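# Cap the marker with two robot arms

## Task

Use the robot to press the cap fully onto the marker, so the capped marker ends up lying completely on the table and stays that way with nothing holding it. It counts for nothing if the cap becomes fully seated at a moment when the robot is touching neither the cap nor the marker. Finish by opening the grippers and pulling the arms away.

## Robot and tools

Robot: two 7-joint arms, left_arm (on the robot's +y side) and right_arm, mounted on a single column behind the near edge of the table. Each arm ends in a two-finger gripper with a camera on its wrist: cam_left_wrist and cam_right_wrist, both 896x504 images. Giving both arms the same joint values produces mirrored postures.

Frame: one scene frame with its origin at table-top height (z = 0), 0.07 m behind the centre of the table's near edge. +x runs out across the table, +y toward left_arm, +z up. The robot faces roughly +x but may be slightly rotated about the column. Each result's state line gives, per arm, end_effector_position in metres and end_effector_quat_wxyz. The printed position can be wrong, and the error grows with reach. On a gripper, the fingers point along its +z axis and separate along its y axis. The reported point sits between the pads when closed, under 1 cm behind the tips. Closing pushes the tips about 17 mm further along +z.

A row: 16 numbers, each in [-1, 1], always covering both arms. In order: left_arm's shoulder pitch, shoulder roll, upper arm roll, elbow, forearm roll, wrist pitch, wrist yaw, then left opening; then the same eight for right_arm. The seven joint entries are scaled offsets, not poses. A value of 1.0 equals 0.9738 rad (shoulder pitch), 0.9684 (shoulder roll), 1.598 (upper arm roll), 1.604 (elbow), 3.238 (forearm roll) and 3.249 (wrist pitch and wrist yaw). The opening entry is absolute: +1 fully open (0.145 m pad gap), -1 closed. Going from open to closed takes at least about 0.5 s.

Joint ranges in rad, column order. left_arm: -1.396 to 2.000, -0.175 to 2.000, -1.571 to 1.571, 0.000 to 2.443, -1.571 to 1.571, -0.785 to 0.785, -1.571 to 1.571. right_arm: identical except shoulder pitch starts at -1.300. Actual ends may differ by up to 0.017 rad. If an action would carry a joint outward more than 0.017 rad beyond its stated end (judged from the angles when that action begins), the action is rejected for both arms. If the first action of a call fails this, or any action is malformed, the entire call is rejected and nothing moves. A joint pushed past its real end is stopped there, and the result then reports "joint sent to its limit". Lack of that message does not prove there is more room.

Speed caps: each step, a joint's target may lead its measured angle by at most 0.0738 (shoulder pitch), 0.0684 (shoulder roll), 0.113 (upper arm roll), 0.119 (elbow), 0.403 (forearm roll), 0.414 (wrist pitch, wrist yaw) rad. If the targets would place a gripper over 70 mm from where it measures, all that arm's targets are pulled back. Large changes therefore span several actions, and an unfinished change must be sent again; it may not complete on its own.

execute_actions(actions): a list of up to 15 actions. Each action is a table of up to 15 rows; each row lasts one 1/30 s step, and if a table is short its final row repeats to fill 15 steps (0.5 s per action). Offsets in every row of an action are measured from the joint angles at that action's start, not from the previous row; for the first action, from the last reported angles. An empty list just returns state and images.

move(target, speed, blocking): target is one 16-number row whose offsets count from the Joint positions in the latest result that showed them. All joints follow synchronized paths toward it, so grippers travel in arcs; paths last 0.5 to 10 s and ignore obstacles and the other arm. speed, in rad/s from 0.01 to 2 (default 0.5), caps the joint with the longest way to go. Openings are applied immediately. blocking=false returns after 0.5 s while motion continues; until a result shows it ended, other rows and moves are rejected, so use wait or stop. The added "move:" line gives the ending (done, off_target, moving, held, fault), limits=held or limits=none, and each arm's joint furthest from its target. To keep an arm pressing as before, send the offsets from its Joint positions to its Joint targets.

wait(seconds): 0 to 10; the arms keep their last command, and it returns early if a running move finishes. stop(): brakes a running move; it needs distance, more at speed; the fingers still finish their motion. zoom_image(camera, region): region [x0, y0, x1, y1] in image pixels, origin top-left, at most 504x504. finished_scene(scene): pass the number of the scene being ended; irreversible; only call it once the cap is seated, the marker rests on the table, and the grippers are open and withdrawn.

Result lines: Joint positions and Joint velocities list, per arm, the seven joints (rad, rad/s) then the pad gap (m, m/s). Joint targets shows where joints are being driven. grip_measured is the measured opening on the command scale; to hold something, command an opening well below it (further below squeezes harder, up to about 10 N per pad on objects up to about 11 cm wide; a fast close can squeeze harder or spring open). "joint command not followed" means a clearance check altered some targets. FAULT marks an arm stop. MOTOR HOT appears at 85 °C; at 100 °C an OVER-TEMPERATURE FAULT stops the arm and hot joints go limp until cooled. Holding loads heats motors. Results list any camera whose calibration numbers changed.

Cameras: calibration gives K, distortion D and T_world_to_cam (world to camera, metres), with small per-scene errors.

Avoid: knocking anything off the table; letting the arms collide or push each other; drops, slips, slams, hard impacts. Faster motion hits harder, and a target set far beyond a contact presses harder. Loose objects may get nudged occasionally. The simulation keeps running while replies are composed, with the robot holding its last command.

Each tool is called as a command line: name --argument value for each argument, lists and objects as JSON in quotes; but a table of rows of numbers goes row by row, as --pt "numbers of a row", without its own name.

## Session

execute_actions --actions '[]'

Scene clock: 0.00 s.
left_arm: end_effector_position=(+0.2487, +0.1088, +0.1782) grip_measured=+1.00 end_effector_quat_wxyz=(+0.422, +0.671, -0.351, +0.499) | right_arm: end_effector_position=(+0.3283, -0.1337, +0.3162) grip_measured=+1.00 end_effector_quat_wxyz=(-0.360, +0.395, +0.525, +0.662)
Joint positions: left_arm=[ 0.255  0.648 -0.587  1.391  0.692  0.011  1.017  0.145] | right_arm=[ 0.239  0.739  0.087  1.34   0.766 -0.321  1.427  0.145]
Joint velocities: left_arm=[ 0.011 -0.011  0.002  0.007 -0.037 -0.037 -0.007 -0.   ] | right_arm=[ 0.033 -0.077 -0.022 -0.022 -0.022 -0.037 -0.022 -0.   ]
Joint targets: left_arm=[0.255 0.648 -0.587 1.391 0.692 0.011 1.017] | right_arm=[0.239 0.739 0.087 1.340 0.766 -0.321 1.427]

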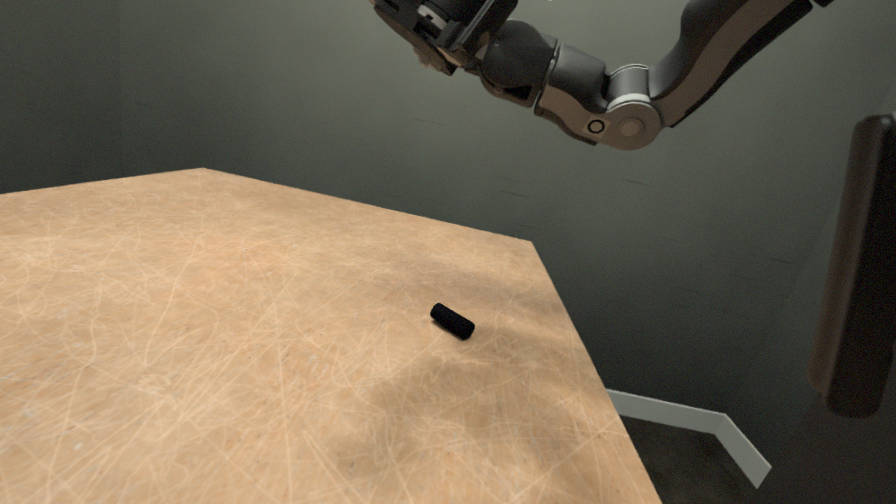

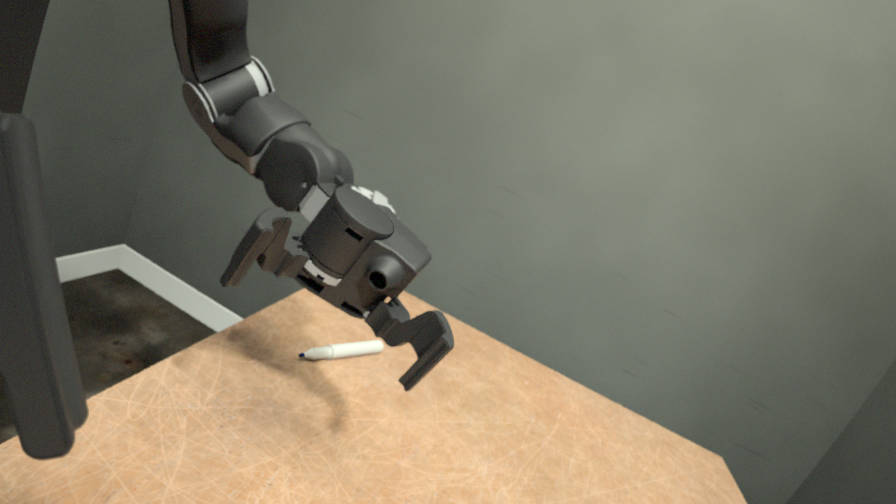

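zoom_image --camera "cam_left_wrist" --region '[410, 290, 500, 350]'

zoom_image --camera "cam_right_wrist" --region '[200, 180, 480, 400]'

Region (410, 290, 500, 350) of cam_left_wrist's 896x504 image, scaled by 5.600, with more detail than that image has.

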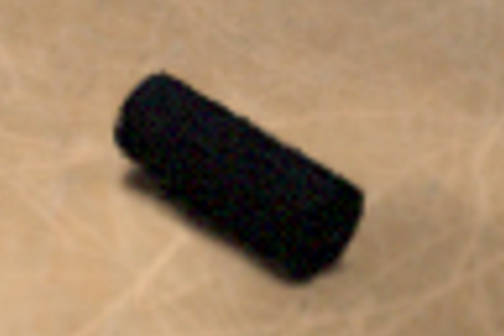

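Region (200, 180, 480, 400) of cam_right_wrist's 896x504 image, scaled by 1.800, with more detail than that image has; it fills the top 396 rows of this view, and the rest is white.

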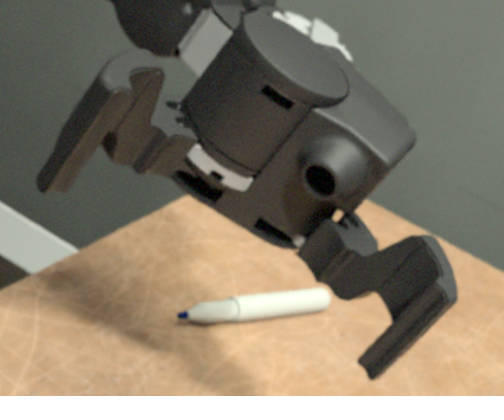

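move --target '[0.619,0.440,-0.446,-0.091,-0.350,-0.1425,0.016,0.0,0.354,0.490,-0.805,0.279,-0.393,0.072,-0.102,0.0]' --speed 0.8

Scene clock: 56.97 s.
left_arm: end_effector_position=(+0.1998, +0.3620, +0.1018) grip_measured=+0.00 end_effector_quat_wxyz=(+0.002, -0.520, +0.854, -0.002) | right_arm: end_effector_position=(+0.2369, -0.2046, +0.1013) grip_measured=+0.00 end_effector_quat_wxyz=(-0.003, +0.322, +0.947, -0.000)
Joint positions: left_arm=[ 0.855  1.075 -1.296  1.245 -0.44  -0.449  1.065  0.076] | right_arm=[ 0.581  1.211 -1.197  1.785 -0.505 -0.09   1.101  0.076]
Joint velocities: left_arm=[-0.055 -0.055 -0.022  0.002 -0.037 -0.037  0.007 -0.   ] | right_arm=[-0.011  0.011 -0.022  0.002 -0.022  0.051  0.007  0.   ]
Joint targets: left_arm=[0.858 1.074 -1.300 1.245 -0.442 -0.452 1.070] | right_arm=[0.584 1.214 -1.199 1.787 -0.507 -0.087 1.095]
move: done; limits=none; left_arm: farthest joint: the upper arm roll, 0.004 radians from its target (0.712 radians at the start); right_arm: farthest joint: the wrist yaw, 0.005 radians from its target (0.331 radians at the start)
camera_calibration (this result's frames):
cam_left_wrist: T_world_to_cam=[[-0.815089, 0.486826, 0.314054, -0.0450862], [0.559891, 0.801214, 0.211137, -0.415073], [-0.148837, 0.347931, -0.92563, 0.0572576], [0, 0, 0, 1]] pos_world=[0.204168, 0.334589, 0.154796]
cam_right_wrist: T_world_to_cam=[[0.562939, 0.724085, -0.398498, 0.067013], [0.82541, -0.517274, 0.226111, -0.315285], [-0.0424085, -0.456211, -0.88886, 0.0638435], [0, 0, 0, 1]] pos_world=[0.225222, -0.182485, 0.154742]

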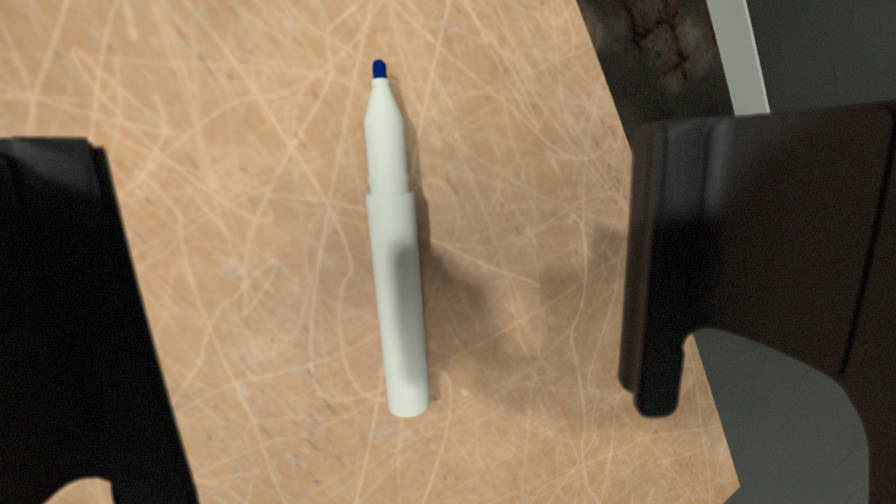

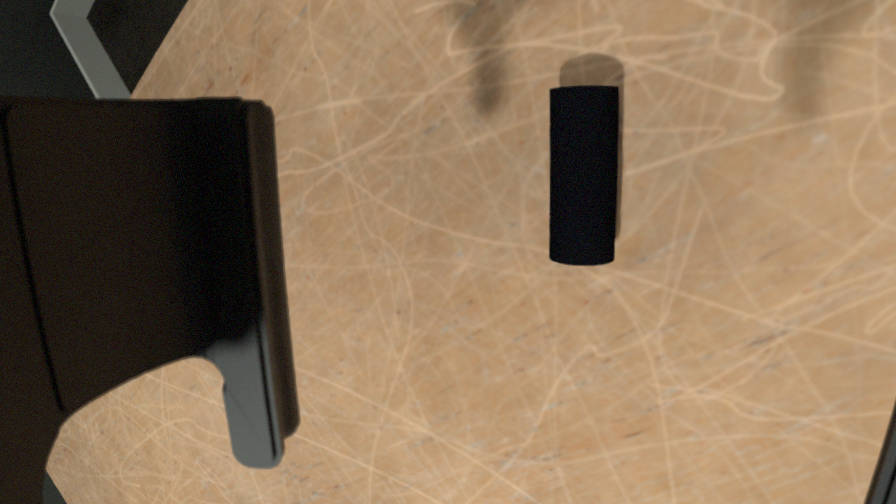

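zoom_image --camera "cam_right_wrist" --region '[500, 40, 680, 290]'

Region (500, 40, 680, 290) of cam_right_wrist's 896x504 image, scaled by 2.016, with more detail than that image has; it fills the left 363 columns of this view, and the rest is white.

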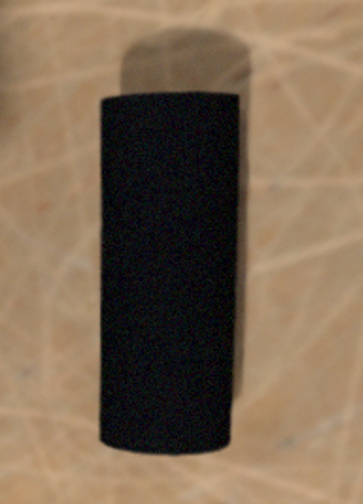

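move --target '[-0.0462,-0.3563,-0.0964,-0.4339,-0.0578,-0.0659,-0.1299,-0.3,-0.1936,-0.2261,-0.002,-0.2085,-0.0686,-0.0203,-0.0717,-0.3]' --speed 0.5

Scene clock: 72.23 s.
left_arm: end_effector_position=(+0.2051, +0.3902, +0.0155) grip_measured=-0.30 end_effector_quat_wxyz=(+0.001, -0.520, +0.854, +0.001) | right_arm: end_effector_position=(+0.2271, -0.2105, +0.0153) grip_measured=-0.30 end_effector_quat_wxyz=(+0.001, +0.305, +0.952, -0.002)
Joint positions: left_arm=[ 0.812  0.731 -1.447  0.549 -0.625 -0.66   0.649  0.053] | right_arm=[ 0.393  0.993 -1.197  1.452 -0.726 -0.153  0.874  0.053]
Joint velocities: left_arm=[ 0.011  0.011 -0.007  0.002  0.007  0.007  0.051 -0.   ] | right_arm=[ 0.011  0.033 -0.002  0.007  0.007 -0.007  0.081 -0.   ]
Joint targets: left_arm=[0.811 0.730 -1.450 0.549 -0.627 -0.663 0.642] | right_arm=[0.393 0.992 -1.200 1.451 -0.727 -0.157 0.868]
move: done; limits=none; left_arm: farthest joint: the wrist yaw, 0.006 radians from its target (0.422 radians at the start); right_arm: farthest joint: the wrist yaw, 0.006 radians from its target (0.233 radians at the start)
camera_calibration (this result's frames):
cam_left_wrist: T_world_to_cam=[[-0.813665, 0.485842, 0.319227, -0.0273945], [0.560976, 0.800244, 0.211931, -0.42226], [-0.152494, 0.35152, -0.923677, -0.0323476], [0, 0, 0, 1]] pos_world=[0.209655, 0.362592, 0.0683564]
cam_right_wrist: T_world_to_cam=[[0.539279, 0.741036, -0.400056, 0.0515231], [0.841833, -0.486944, 0.232815, -0.288235], [-0.0222806, -0.462332, -0.886427, -0.0215775], [0, 0, 0, 1]] pos_world=[0.21438, -0.188511, 0.0685907]

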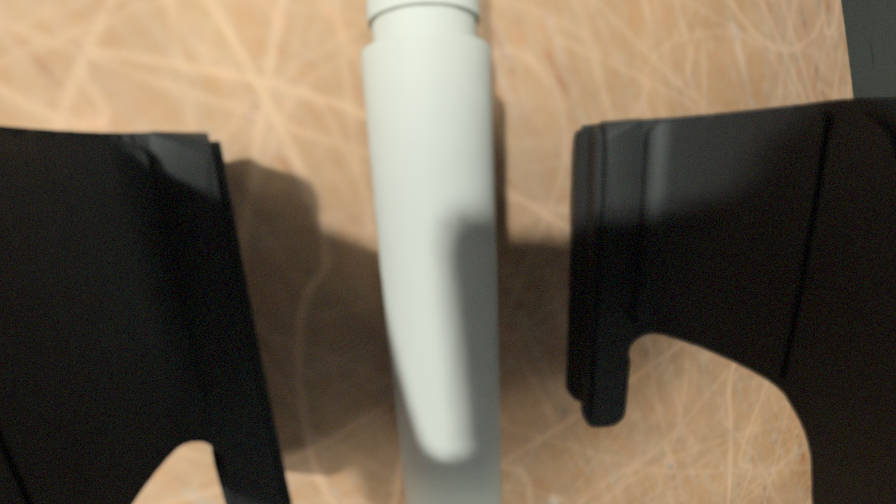

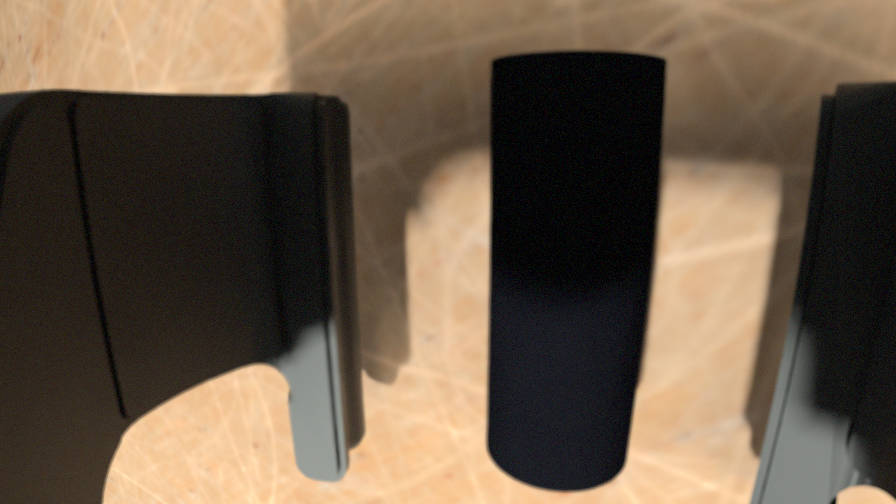

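move --target '[-0.0082,-0.032,-0.002,-0.033,-0.0062,-0.0052,-0.0102,-0.6,-0.0113,-0.0145,-0.002,-0.013,-0.003,-0.001,-0.006,-0.6]' --speed 0.1

Scene clock: 78.30 s.
left_arm: end_effector_position=(+0.2052, +0.3910, +0.0118) grip_measured=-0.60 end_effector_quat_wxyz=(+0.001, -0.520, +0.854, +0.000) | right_arm: end_effector_position=(+0.2257, -0.2106, +0.0106) grip_measured=-0.60 end_effector_quat_wxyz=(+0.000, +0.306, +0.952, -0.002)
Joint positions: left_arm=[ 0.809  0.705 -1.447  0.498 -0.641 -0.679  0.623  0.03 ] | right_arm=[ 0.383  0.981 -1.197  1.433 -0.734 -0.153  0.86   0.03 ]
Joint velocities: left_arm=[ 0.055  0.011  0.002 -0.002 -0.007 -0.081 -0.037 -0.   ] | right_arm=[-0.033  0.033 -0.007 -0.002  0.037 -0.037  0.051  0.   ]
Joint targets: left_arm=[0.804 0.700 -1.450 0.496 -0.645 -0.677 0.615] | right_arm=[0.382 0.979 -1.201 1.431 -0.735 -0.157 0.855]
move: done; limits=none; left_arm: farthest joint: the wrist yaw, 0.007 radians from its target (0.033 radians at the start); right_arm: farthest joint: the wrist yaw, 0.006 radians from its target (0.020 radians at the start)
camera_calibration (this result's frames):
cam_left_wrist: T_world_to_cam=[[-0.813395, 0.486735, 0.318554, -0.0269514], [0.561324, 0.800446, 0.210241, -0.422275], [-0.152654, 0.349821, -0.924295, -0.0353683], [0, 0, 0, 1]] pos_world=[0.209712, 0.363499, 0.0646743]
cam_right_wrist: T_world_to_cam=[[0.540877, 0.740227, -0.399395, 0.0498953], [0.840765, -0.489256, 0.231826, -0.286144], [-0.0238023, -0.461187, -0.886984, -0.0252155], [0, 0, 0, 1]] pos_world=[0.212992, -0.18856, 0.0638978]

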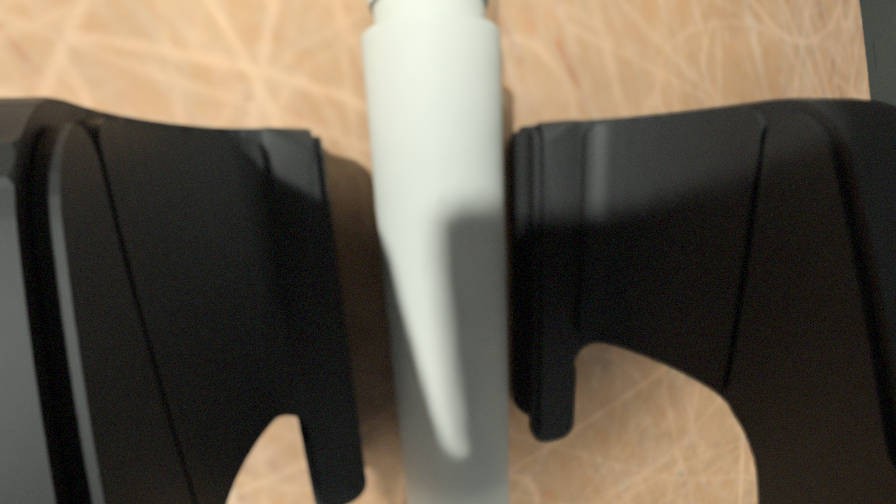

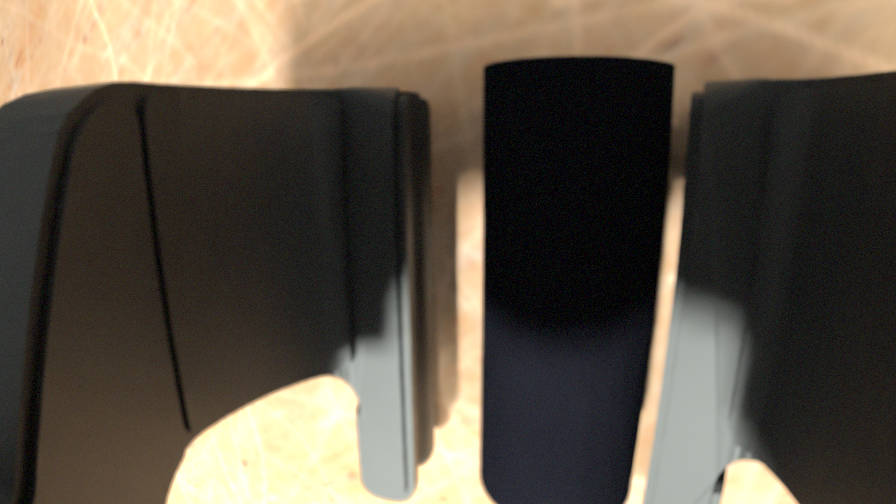

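execute_actions --actions '[[[0,0.002,0,0.002,0,0,0,-0.64,0,0,0,0,0,0,0,-0.64],[0,0.002,0,0.002,0,0,0,-0.68,0,0,0,0,0,0,0,-0.68],[0,0.002,0,0.002,0,0,0,-0.71,0,0,0,0,0,0,0,-0.71],[0,0.002,0,0.002,0,0,0,-0.74,0,0,0,0,0,0,0,-0.74],[0,0.002,0,0.002,0,0,0,-0.77,0,0,0,0,0,0,0,-0.77],[0,0.002,0,0.002,0,0,0,-0.80,0,0,0,0,0,0,0,-0.80],[0,0.002,0,0.002,0,0,0,-0.83,0,0,0,0,0,0,0,-0.83],[0,0.002,0,0.002,0,0,0,-0.86,0,0,0,0,0,0,0,-0.86],[0,0.002,0,0.002,0,0,0,-0.89,0,0,0,0,0,0,0,-0.89],[0,0.002,0,0.002,0,0,0,-0.92,0,0,0,0,0,0,0,-0.92],[0,0.002,0,0.002,0,0,0,-0.95,0,0,0,0,0,0,0,-0.95],[0,0.002,0,0.002,0,0,0,-1,0,0,0,0,0,0,0,-1]]]'

Scene clock: 81.43 s.
left_arm: end_effector_position=(+0.2062, +0.3900, +0.0120) grip_measured=-0.76 end_effector_quat_wxyz=(+0.002, -0.519, +0.855, -0.002) | right_arm: end_effector_position=(+0.2257, -0.2106, +0.0106) grip_measured=-0.75 end_effector_quat_wxyz=(+0.000, +0.306, +0.952, -0.002)
Joint positions: left_arm=[ 0.81   0.706 -1.447  0.501 -0.64  -0.679  0.62   0.018] | right_arm=[ 0.383  0.981 -1.197  1.433 -0.734 -0.153  0.86   0.019]
Joint velocities: left_arm=[ 0.033  0.011 -0.022  0.002 -0.051 -0.066 -0.037 -0.   ] | right_arm=[ 0.011 -0.011  0.002 -0.012 -0.007  0.007 -0.037 -0.   ]
Joint targets: left_arm=[0.809 0.707 -1.447 0.501 -0.642 -0.679 0.623] | right_arm=[0.383 0.981 -1.197 1.433 -0.734 -0.153 0.860]
camera_calibration (this result's frames):
cam_left_wrist: T_world_to_cam=[[-0.813647, 0.489301, 0.313946, -0.0265801], [0.562062, 0.800056, 0.209755, -0.422059], [-0.148541, 0.347124, -0.925981, -0.034421], [0, 0, 0, 1]] pos_world=[0.210483, 0.362625, 0.0650005]
cam_right_wrist: T_world_to_cam=[[0.540877, 0.740227, -0.399395, 0.0498953], [0.840765, -0.489256, 0.231826, -0.286144], [-0.0238023, -0.461187, -0.886984, -0.0252155], [0, 0, 0, 1]] pos_world=[0.212992, -0.18856, 0.0638978]

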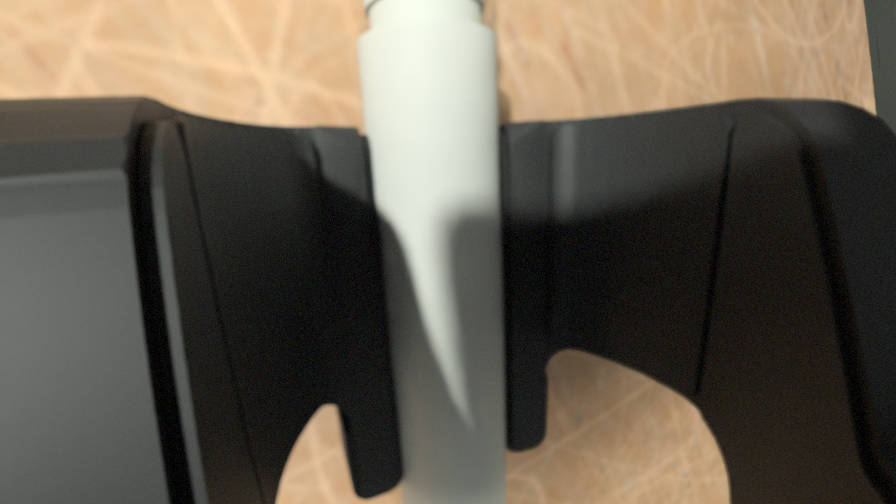

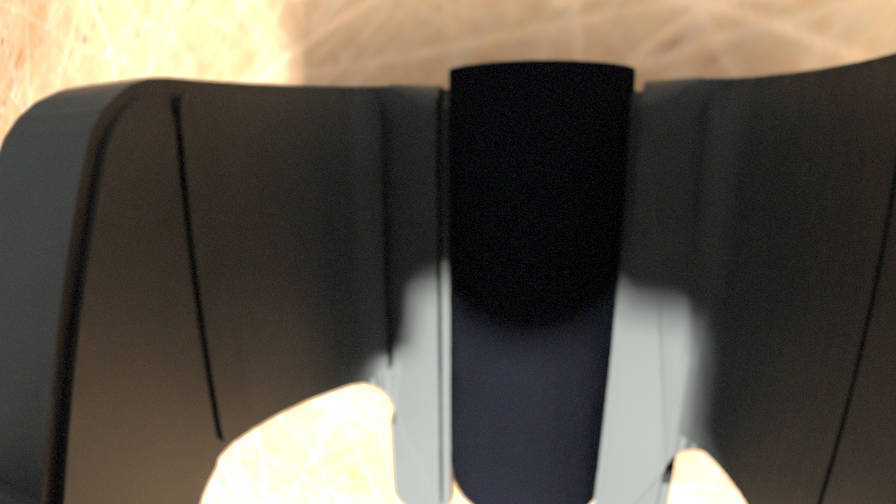

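move --target '[0.0493,0.38,0.092,0.4638,0.0618,0.0699,0,-1,0.124,0.1446,0,0.132,0.042,0.012,0.044,-1]' --speed 0.7

Scene clock: 107.47 s.
left_arm: end_effector_position=(+0.2608, +0.3277, +0.1162) grip_measured=-0.76 end_effector_quat_wxyz=(+0.113, -0.503, +0.836, -0.189) | right_arm: end_effector_position=(+0.2393, -0.2063, +0.0650) grip_measured=-0.75 end_effector_quat_wxyz=(+0.003, +0.318, +0.948, +0.004)
Joint positions: left_arm=[ 0.856  1.072 -1.303  1.245 -0.442 -0.455  0.62   0.018] | right_arm=[ 0.502  1.118 -1.197  1.643 -0.599 -0.117  0.997  0.019]
Joint velocities: left_arm=[ 0.011 -0.033 -0.002 -0.002 -0.007 -0.037 -0.007 -0.   ] | right_arm=[ 0.055  0.099  0.012 -0.002 -0.022  0.037 -0.037 -0.   ]
Joint targets: left_arm=[0.857 1.074 -1.300 1.245 -0.440 -0.452 0.620] | right_arm=[0.504 1.121 -1.197 1.645 -0.598 -0.114 1.003]
move: done; limits=none; left_arm: farthest joint: the upper arm roll, 0.003 radians from its target (0.147 radians at the start); right_arm: farthest joint: the wrist yaw, 0.006 radians from its target (0.143 radians at the start)
camera_calibration (this result's frames):
cam_left_wrist: T_world_to_cam=[[-0.848078, 0.516441, -0.118541, 0.0659926], [0.479655, 0.84331, 0.242402, -0.421289], [0.225153, 0.148718, -0.962907, 0.0636889], [0, 0, 0, 1]] pos_world=[0.243701, 0.311724, 0.171271]
cam_right_wrist: T_world_to_cam=[[0.562144, 0.730698, -0.387394, 0.053295], [0.826627, -0.511206, 0.23528, -0.309516], [-0.0261192, -0.452492, -0.891386, 0.0279489], [0, 0, 0, 1]] pos_world=[0.226625, -0.184522, 0.118382]

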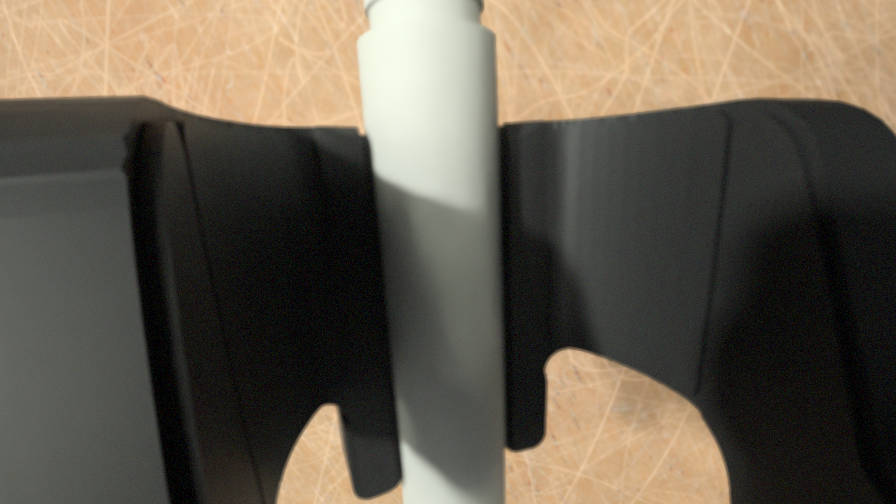

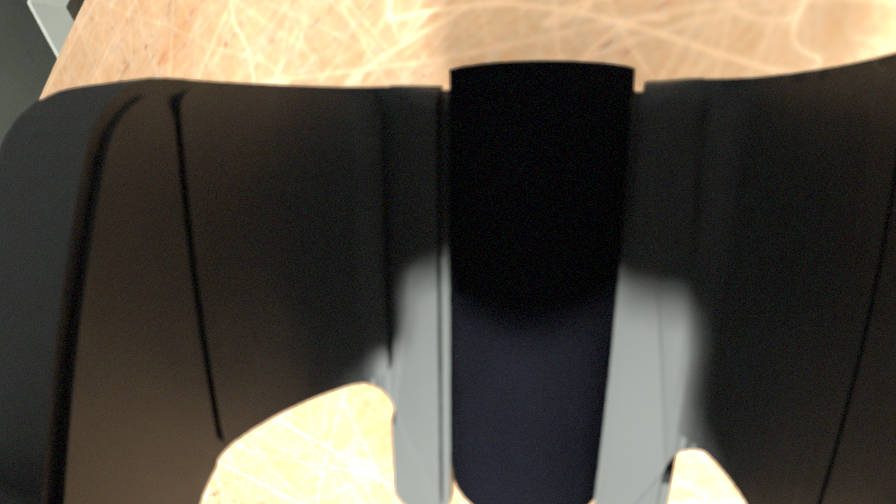

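move --target '[-0.7985,-0.9036,0.3148,-0.1442,-0.1426,0.2989,-0.393,-1,-0.0388,-1,0.3423,-0.2818,-0.2122,0.2185,0.0942,-1]' --speed 0.8

Scene clock: 112.23 s.
left_arm: end_effector_position=(+0.2870, +0.1502, +0.0693) grip_measured=-0.76 end_effector_quat_wxyz=(-0.518, +0.572, -0.469, +0.429) | right_arm: end_effector_position=(+0.3333, -0.0357, +0.0618) grip_measured=-0.75 end_effector_quat_wxyz=(+0.136, +0.643, +0.752, +0.062)
Joint positions: left_arm=[ 0.077  0.197 -0.801  1.017 -0.902  0.513 -0.649  0.018] | right_arm=[ 0.466  0.15  -0.654  1.193 -1.285  0.589  1.298  0.019]
Joint velocities: left_arm=[-0.055 -0.011 -0.007  0.007  0.051 -0.007 -0.066 -0.   ] | right_arm=[-0.011  0.033  0.007  0.002 -0.051 -0.022 -0.066 -0.   ]
Joint targets: left_arm=[0.078 0.197 -0.800 1.014 -0.904 0.517 -0.656] | right_arm=[0.464 0.150 -0.651 1.190 -1.287 0.592 1.304]
move: done; limits=none; left_arm: farthest joint: the wrist yaw, 0.008 radians from its target (1.277 radians at the start); right_arm: farthest joint: the wrist yaw, 0.005 radians from its target (0.306 radians at the start)
camera_calibration (this result's frames):
cam_left_wrist: T_world_to_cam=[[-0.410677, -0.0243936, -0.911455, 0.184968], [-0.376948, 0.914757, 0.145361, -0.0309403], [0.830214, 0.403267, -0.384865, -0.212956], [0, 0, 0, 1]] pos_world=[0.241099, 0.118693, 0.091128]
cam_right_wrist: T_world_to_cam=[[0.984565, 0.113673, -0.133077, -0.303945], [0.155412, -0.917516, 0.366076, -0.0981951], [-0.0804879, -0.381107, -0.921021, 0.127311], [0, 0, 0, 1]] pos_world=[0.324762, -0.00702614, 0.112755]

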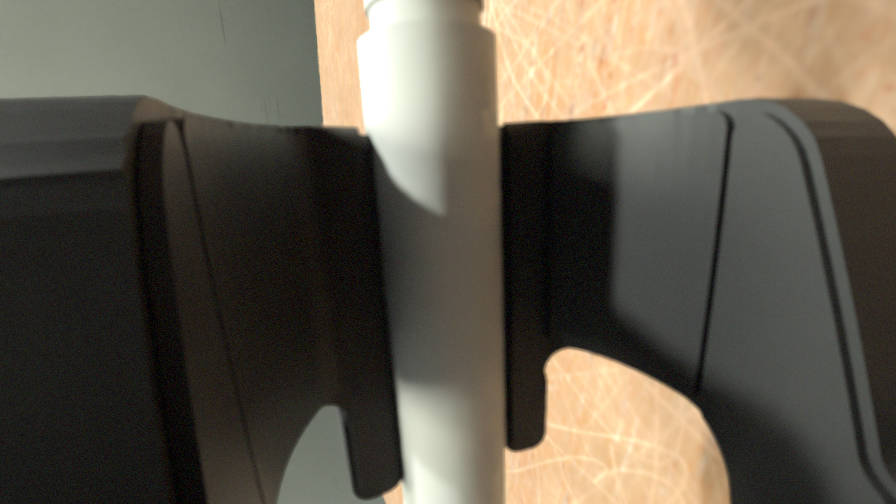

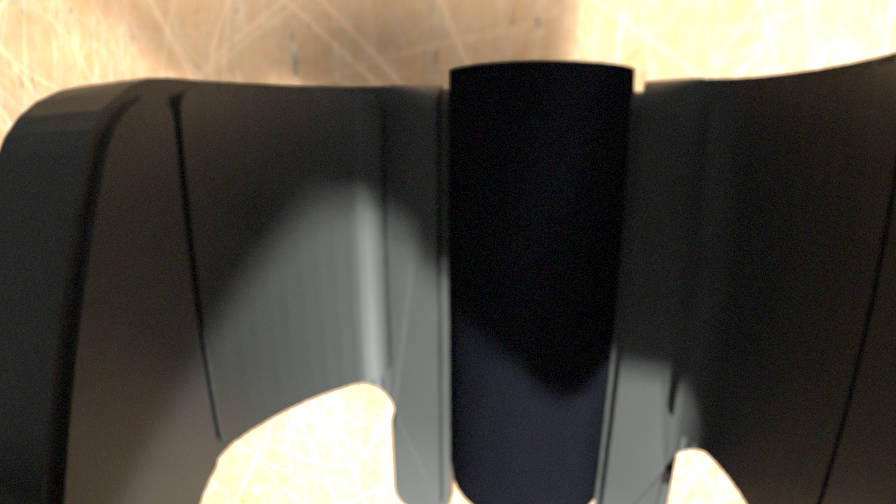

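move --target '[0.001,0,0.0006,-0.002,-0.0006,0.0012,-0.0022,-1,-0.002,-0.145,0.002,-0.002,-0.0006,0.001,0.0018,-1]' --speed 0.2

Scene clock: 114.27 s.
left_arm: end_effector_position=(+0.2870, +0.1503, +0.0693) grip_measured=-0.76 end_effector_quat_wxyz=(-0.518, +0.572, -0.469, +0.429) | right_arm: end_effector_position=(+0.3152, +0.0276, +0.0725) grip_measured=-0.75 end_effector_quat_wxyz=(+0.085, +0.627, +0.768, +0.104)
Joint positions: left_arm=[ 0.077  0.197 -0.801  1.017 -0.902  0.514 -0.649  0.018] | right_arm=[ 0.466  0.009 -0.653  1.192 -1.286  0.589  1.298  0.019]
Joint velocities: left_arm=[-0.011  0.011  0.002  0.002 -0.007  0.051 -0.007 -0.   ] | right_arm=[-0.055 -0.055  0.012  0.002  0.007  0.037 -0.022 -0.   ]
Joint targets: left_arm=[0.078 0.197 -0.800 1.014 -0.904 0.517 -0.656] | right_arm=[0.464 0.009 -0.650 1.190 -1.287 0.592 1.304]
move: done; limits=none; left_arm: farthest joint: the wrist yaw, 0.007 radians from its target (0.007 radians at the start); right_arm: farthest joint: the wrist yaw, 0.006 radians from its target (0.006 radians at the start)
camera_calibration (this result's frames):
cam_left_wrist: T_world_to_cam=[[-0.410716, -0.0242776, -0.91144, 0.184958], [-0.377197, 0.914614, 0.145612, -0.030913], [0.830081, 0.403598, -0.384804, -0.212984], [0, 0, 0, 1]] pos_world=[0.241099, 0.118723, 0.0911224]
cam_right_wrist: T_world_to_cam=[[0.971664, 0.191618, -0.138389, -0.289695], [0.221241, -0.943382, 0.24715, -0.0525684], [-0.0831957, -0.270764, -0.959044, 0.160406], [0, 0, 0, 1]] pos_world=[0.306461, 0.0493509, 0.126738]

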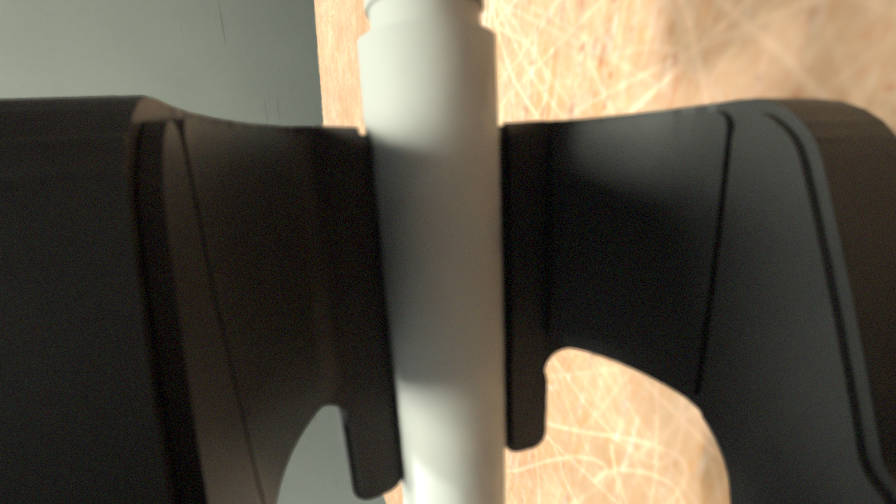

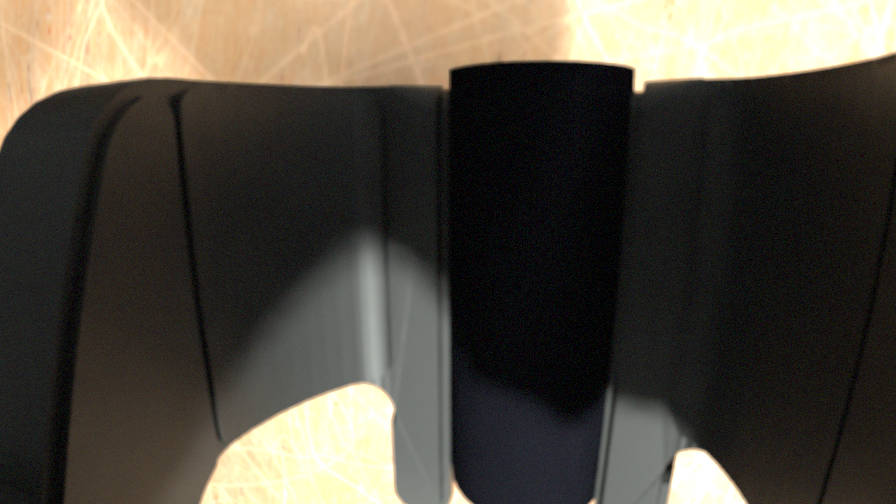

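move --target '[0.0103,-0.0316,0.0006,-0.0068,-0.0069,0.0062,0.0046,-1,-0.002,0,0.002,-0.0012,-0.0003,0.001,0.0018,-1]' --speed 0.06

Scene clock: 120.80 s.
left_arm: end_effector_position=(+0.2910, +0.1409, +0.0719) grip_measured=-0.76 end_effector_quat_wxyz=(-0.519, +0.571, -0.469, +0.430) | right_arm: end_effector_position=(+0.3152, +0.0276, +0.0725) grip_measured=-0.75 end_effector_quat_wxyz=(+0.085, +0.627, +0.768, +0.104)
Joint positions: left_arm=[ 0.085  0.167 -0.801  1.009 -0.922  0.531 -0.64   0.018] | right_arm=[ 0.466  0.009 -0.653  1.192 -1.286  0.589  1.298  0.019]
Joint velocities: left_arm=[ 0.011 -0.033 -0.017  0.012  0.051 -0.066  0.037 -0.   ] | right_arm=[ 0.055  0.011 -0.007 -0.007 -0.007  0.066 -0.007 -0.   ]
Joint targets: left_arm=[0.087 0.166 -0.800 1.006 -0.924 0.534 -0.635] | right_arm=[0.464 0.009 -0.650 1.190 -1.287 0.592 1.304]
move: done; limits=none; left_arm: farthest joint: the wrist yaw, 0.006 radians from its target (0.015 radians at the start); right_arm: farthest joint: the wrist yaw, 0.006 radians from its target (0.006 radians at the start)
camera_calibration (this result's frames):
cam_left_wrist: T_world_to_cam=[[-0.407583, -0.0240731, -0.912851, 0.187894], [-0.377539, 0.914658, 0.144449, -0.0210716], [0.831469, 0.403512, -0.381888, -0.212141], [0, 0, 0, 1]] pos_world=[0.245016, 0.109398, 0.0935492]
cam_right_wrist: T_world_to_cam=[[0.971664, 0.191618, -0.138389, -0.289695], [0.221241, -0.943382, 0.24715, -0.0525684], [-0.0831957, -0.270764, -0.959044, 0.160406], [0, 0, 0, 1]] pos_world=[0.306461, 0.0493509, 0.126738]

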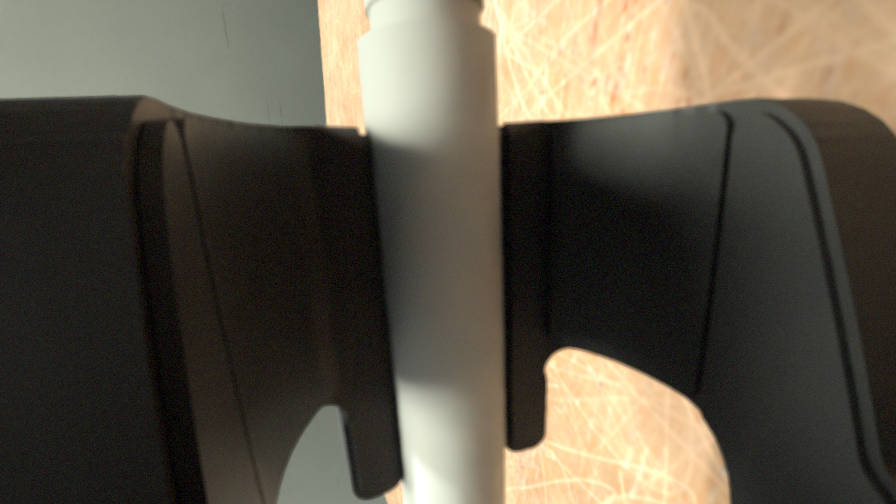

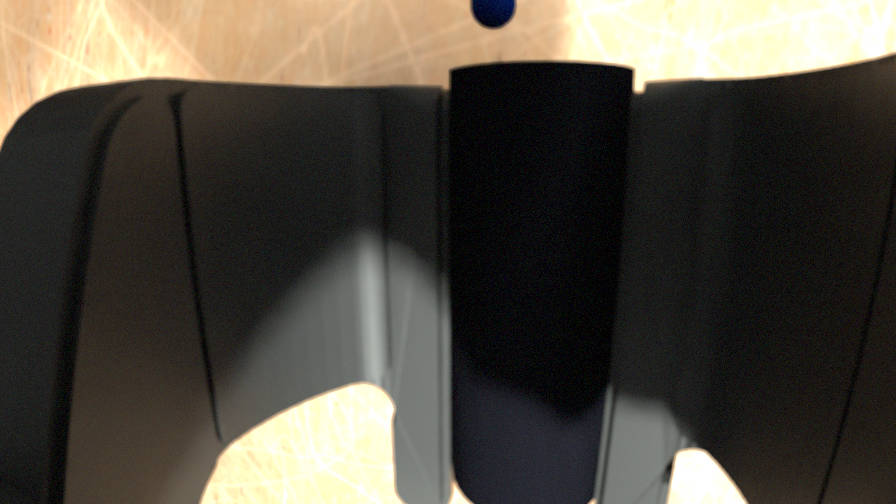

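move --target '[0.0037,-0.0118,0.0006,-0.006,-0.0022,0.0021,0.005,-1,-0.002,0,0.002,-0.0012,-0.0003,0.001,0.012,-1]' --speed 0.06

Scene clock: 126.83 s.
left_arm: end_effector_position=(+0.2913, +0.1381, +0.0698) grip_measured=-0.76 end_effector_quat_wxyz=(-0.515, +0.575, -0.471, +0.427) | right_arm: end_effector_position=(+0.3101, +0.0266, +0.0712) grip_measured=-0.75 end_effector_quat_wxyz=(+0.074, +0.628, +0.769, +0.091)
Joint positions: left_arm=[ 0.086  0.157 -0.801  1.003 -0.927  0.534 -0.628  0.018] | right_arm=[ 0.466  0.009 -0.653  1.192 -1.286  0.589  1.331  0.019]
Joint velocities: left_arm=[-0.055  0.011 -0.022 -0.007 -0.007 -0.125  0.007 -0.   ] | right_arm=[-0.033  0.033 -0.007 -0.012 -0.007 -0.037  0.081 -0.   ]
Joint targets: left_arm=[0.089 0.156 -0.800 1.000 -0.929 0.538 -0.623] | right_arm=[0.464 0.009 -0.650 1.190 -1.287 0.592 1.337]
move: done; limits=none; left_arm: farthest joint: the elbow, 0.004 radians from its target (0.010 radians at the start); right_arm: farthest joint: the wrist yaw, 0.005 radians from its target (0.039 radians at the start)
camera_calibration (this result's frames):
cam_left_wrist: T_world_to_cam=[[-0.418377, -0.0265359, -0.907886, 0.189153], [-0.375884, 0.915017, 0.146473, -0.0187678], [0.826844, 0.402541, -0.392797, -0.209802], [0, 0, 0, 1]] pos_world=[0.245556, 0.106646, 0.0920688]
cam_right_wrist: T_world_to_cam=[[0.966631, 0.190587, -0.171175, -0.280763], [0.229259, -0.941741, 0.246098, -0.054544], [-0.1143, -0.27713, -0.95401, 0.16785], [0, 0, 0, 1]] pos_world=[0.303084, 0.0486596, 0.125494]

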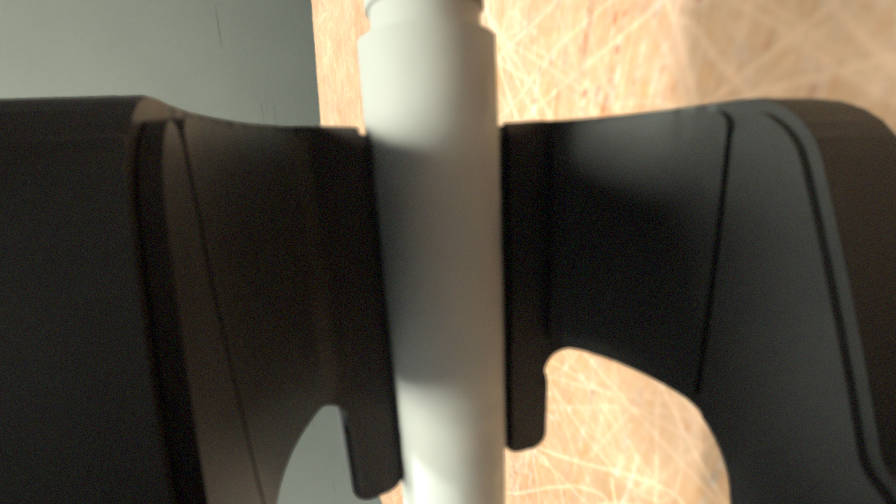

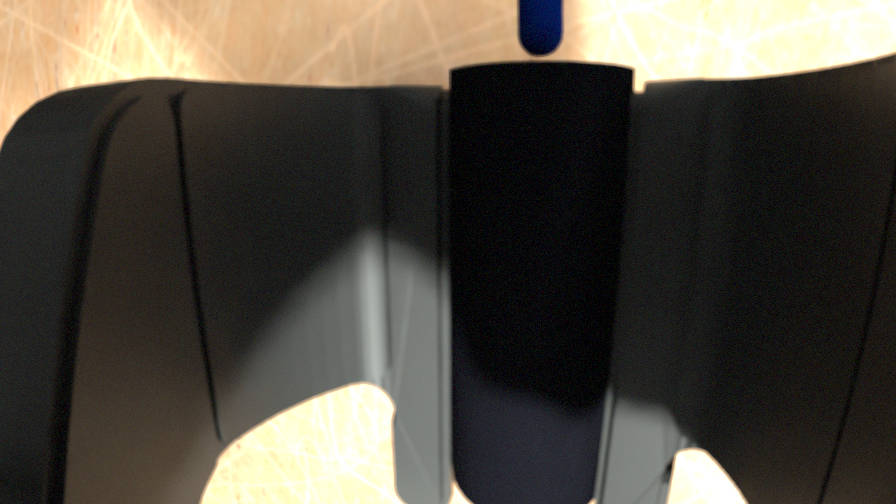

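move --target '[0.0063,-0.0227,0.0006,-0.01,-0.0038,0.0036,0.0012,-1,-0.002,0,0.002,-0.0012,-0.0003,0.001,0.0018,-1]' --speed 0.04

Scene clock: 129.37 s.
left_arm: end_effector_position=(+0.2924, +0.1340, +0.0696) grip_measured=-0.76 end_effector_quat_wxyz=(-0.517, +0.576, -0.470, +0.424) | right_arm: end_effector_position=(+0.3112, +0.0248, +0.0711) grip_measured=-0.75 end_effector_quat_wxyz=(+0.078, +0.629, +0.768, +0.090)
Joint positions: left_arm=[ 0.09   0.138 -0.801  0.99  -0.934  0.547 -0.628  0.018] | right_arm=[ 0.466  0.01  -0.652  1.192 -1.292  0.591  1.331  0.019]
Joint velocities: left_arm=[-0.033  0.011  0.012 -0.002 -0.051 -0.007  0.022 -0.   ] | right_arm=[-0.011 -0.011 -0.007 -0.002  0.037  0.037  0.007 -0.   ]
Joint targets: left_arm=[0.092 0.135 -0.800 0.987 -0.939 0.546 -0.624] | right_arm=[0.464 0.009 -0.650 1.190 -1.287 0.593 1.337]
move: done; limits=none; left_arm: farthest joint: the forearm roll, 0.005 radians from its target (0.013 radians at the start); right_arm: farthest joint: the forearm roll, 0.005 radians from its target (0.001 radians at the start)
camera_calibration (this result's frames):
cam_left_wrist: T_world_to_cam=[[-0.41961, -0.0261981, -0.907326, 0.189621], [-0.381182, 0.912259, 0.149944, -0.0128619], [0.823789, 0.408775, -0.392779, -0.209141], [0, 0, 0, 1]] pos_world=[0.246952, 0.102193, 0.0918301]
cam_right_wrist: T_world_to_cam=[[0.968165, 0.185499, -0.168065, -0.282068], [0.224174, -0.941279, 0.252468, -0.0553375], [-0.111364, -0.282107, -0.952898, 0.166529], [0, 0, 0, 1]] pos_world=[0.304039, 0.0472146, 0.12525]

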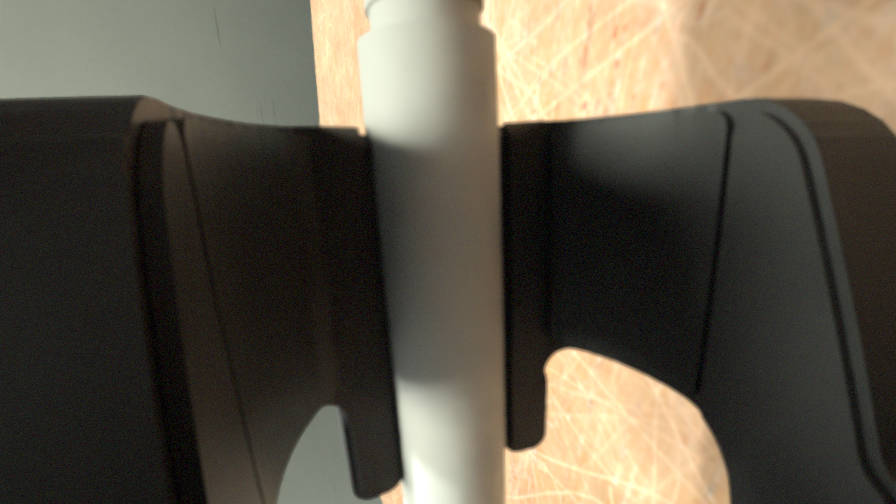

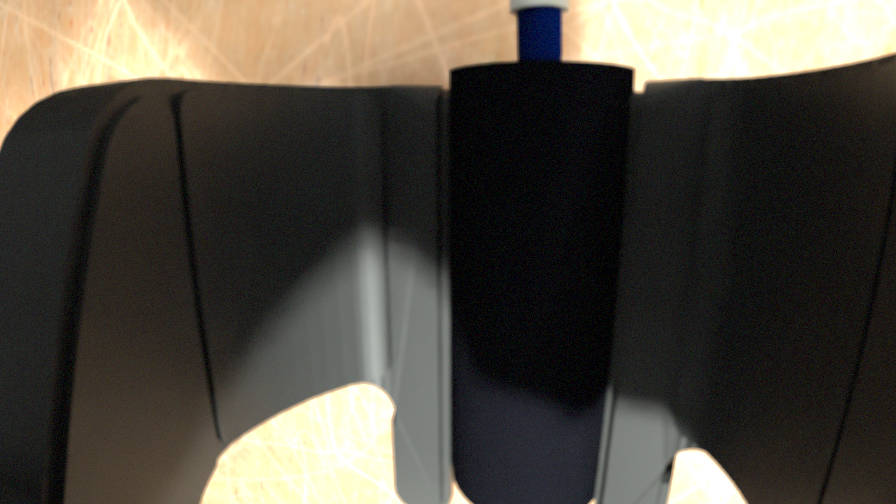

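move --target '[0.083,0.05,0.282,0.01,0.353,-0.334,0,-1,-0.404,0.44,0.189,0.2695,0.245,-0.175,-0.348,-1]' --speed 0.8

Scene clock: 151.90 s.
left_arm: end_effector_position=(+0.3204, +0.2862, +0.1318) grip_measured=-0.76 end_effector_quat_wxyz=(-0.213, +0.645, +0.199, +0.707) | right_arm: end_effector_position=(+0.3703, -0.0348, +0.1864) grip_measured=-0.75 end_effector_quat_wxyz=(+0.088, +0.553, +0.547, +0.622)
Joint positions: left_arm=[ 0.169  0.187 -0.351  1.002  0.208 -0.534 -0.628  0.018] | right_arm=[ 0.075  0.436 -0.352  1.62  -0.501  0.026  0.208  0.019]
Joint velocities: left_arm=[-0.055  0.033  0.002 -0.017  0.007  0.007 -0.007 -0.   ] | right_arm=[-0.033 -0.033  0.007 -0.007  0.007 -0.007  0.051  0.   ]
Joint targets: left_arm=[0.171 0.186 -0.350 1.006 0.209 -0.538 -0.628] | right_arm=[0.073 0.437 -0.349 1.624 -0.499 0.023 0.201]
move: done; limits=none; left_arm: farthest joint: the elbow, 0.004 radians from its target (0.016 radians at the start); right_arm: farthest joint: the wrist yaw, 0.007 radians from its target (1.131 radians at the start)
camera_calibration (this result's frames):
cam_left_wrist: T_world_to_cam=[[0.268279, -0.959991, -0.0802668, 0.199684], [-0.169866, 0.0348745, -0.98485, 0.182638], [0.948247, 0.277849, -0.153714, -0.303845], [0, 0, 0, 1]] pos_world=[0.265573, 0.269748, 0.149194]
cam_right_wrist: T_world_to_cam=[[0.76894, -0.128154, 0.626345, -0.394075], [0.224783, -0.862957, -0.452524, -0.0198416], [0.598501, 0.488756, -0.634755, -0.0291745], [0, 0, 0, 1]] pos_world=[0.324941, -0.0533655, 0.21933]

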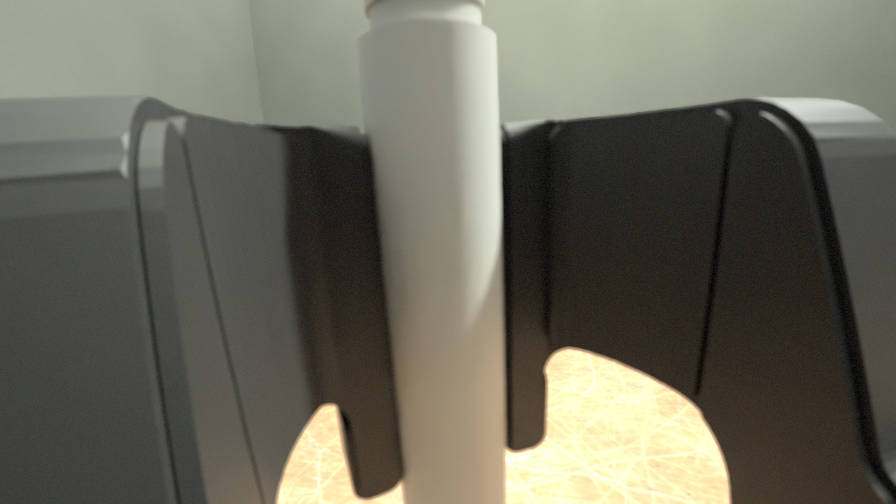

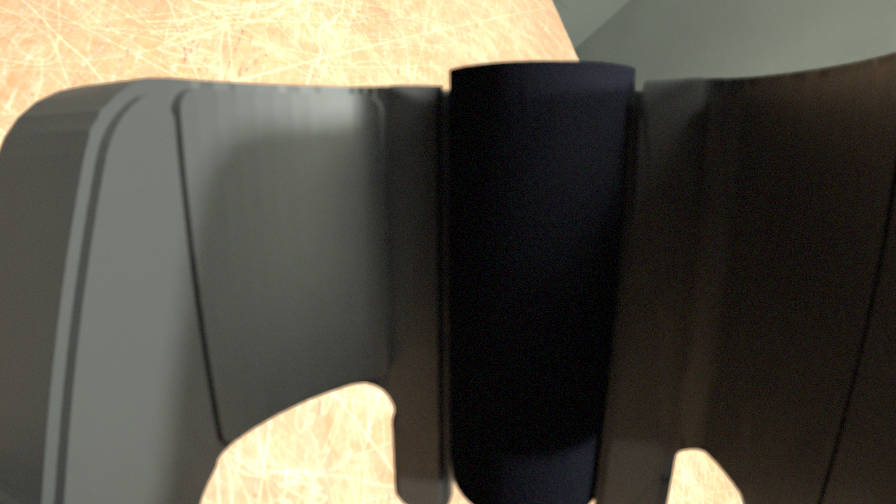

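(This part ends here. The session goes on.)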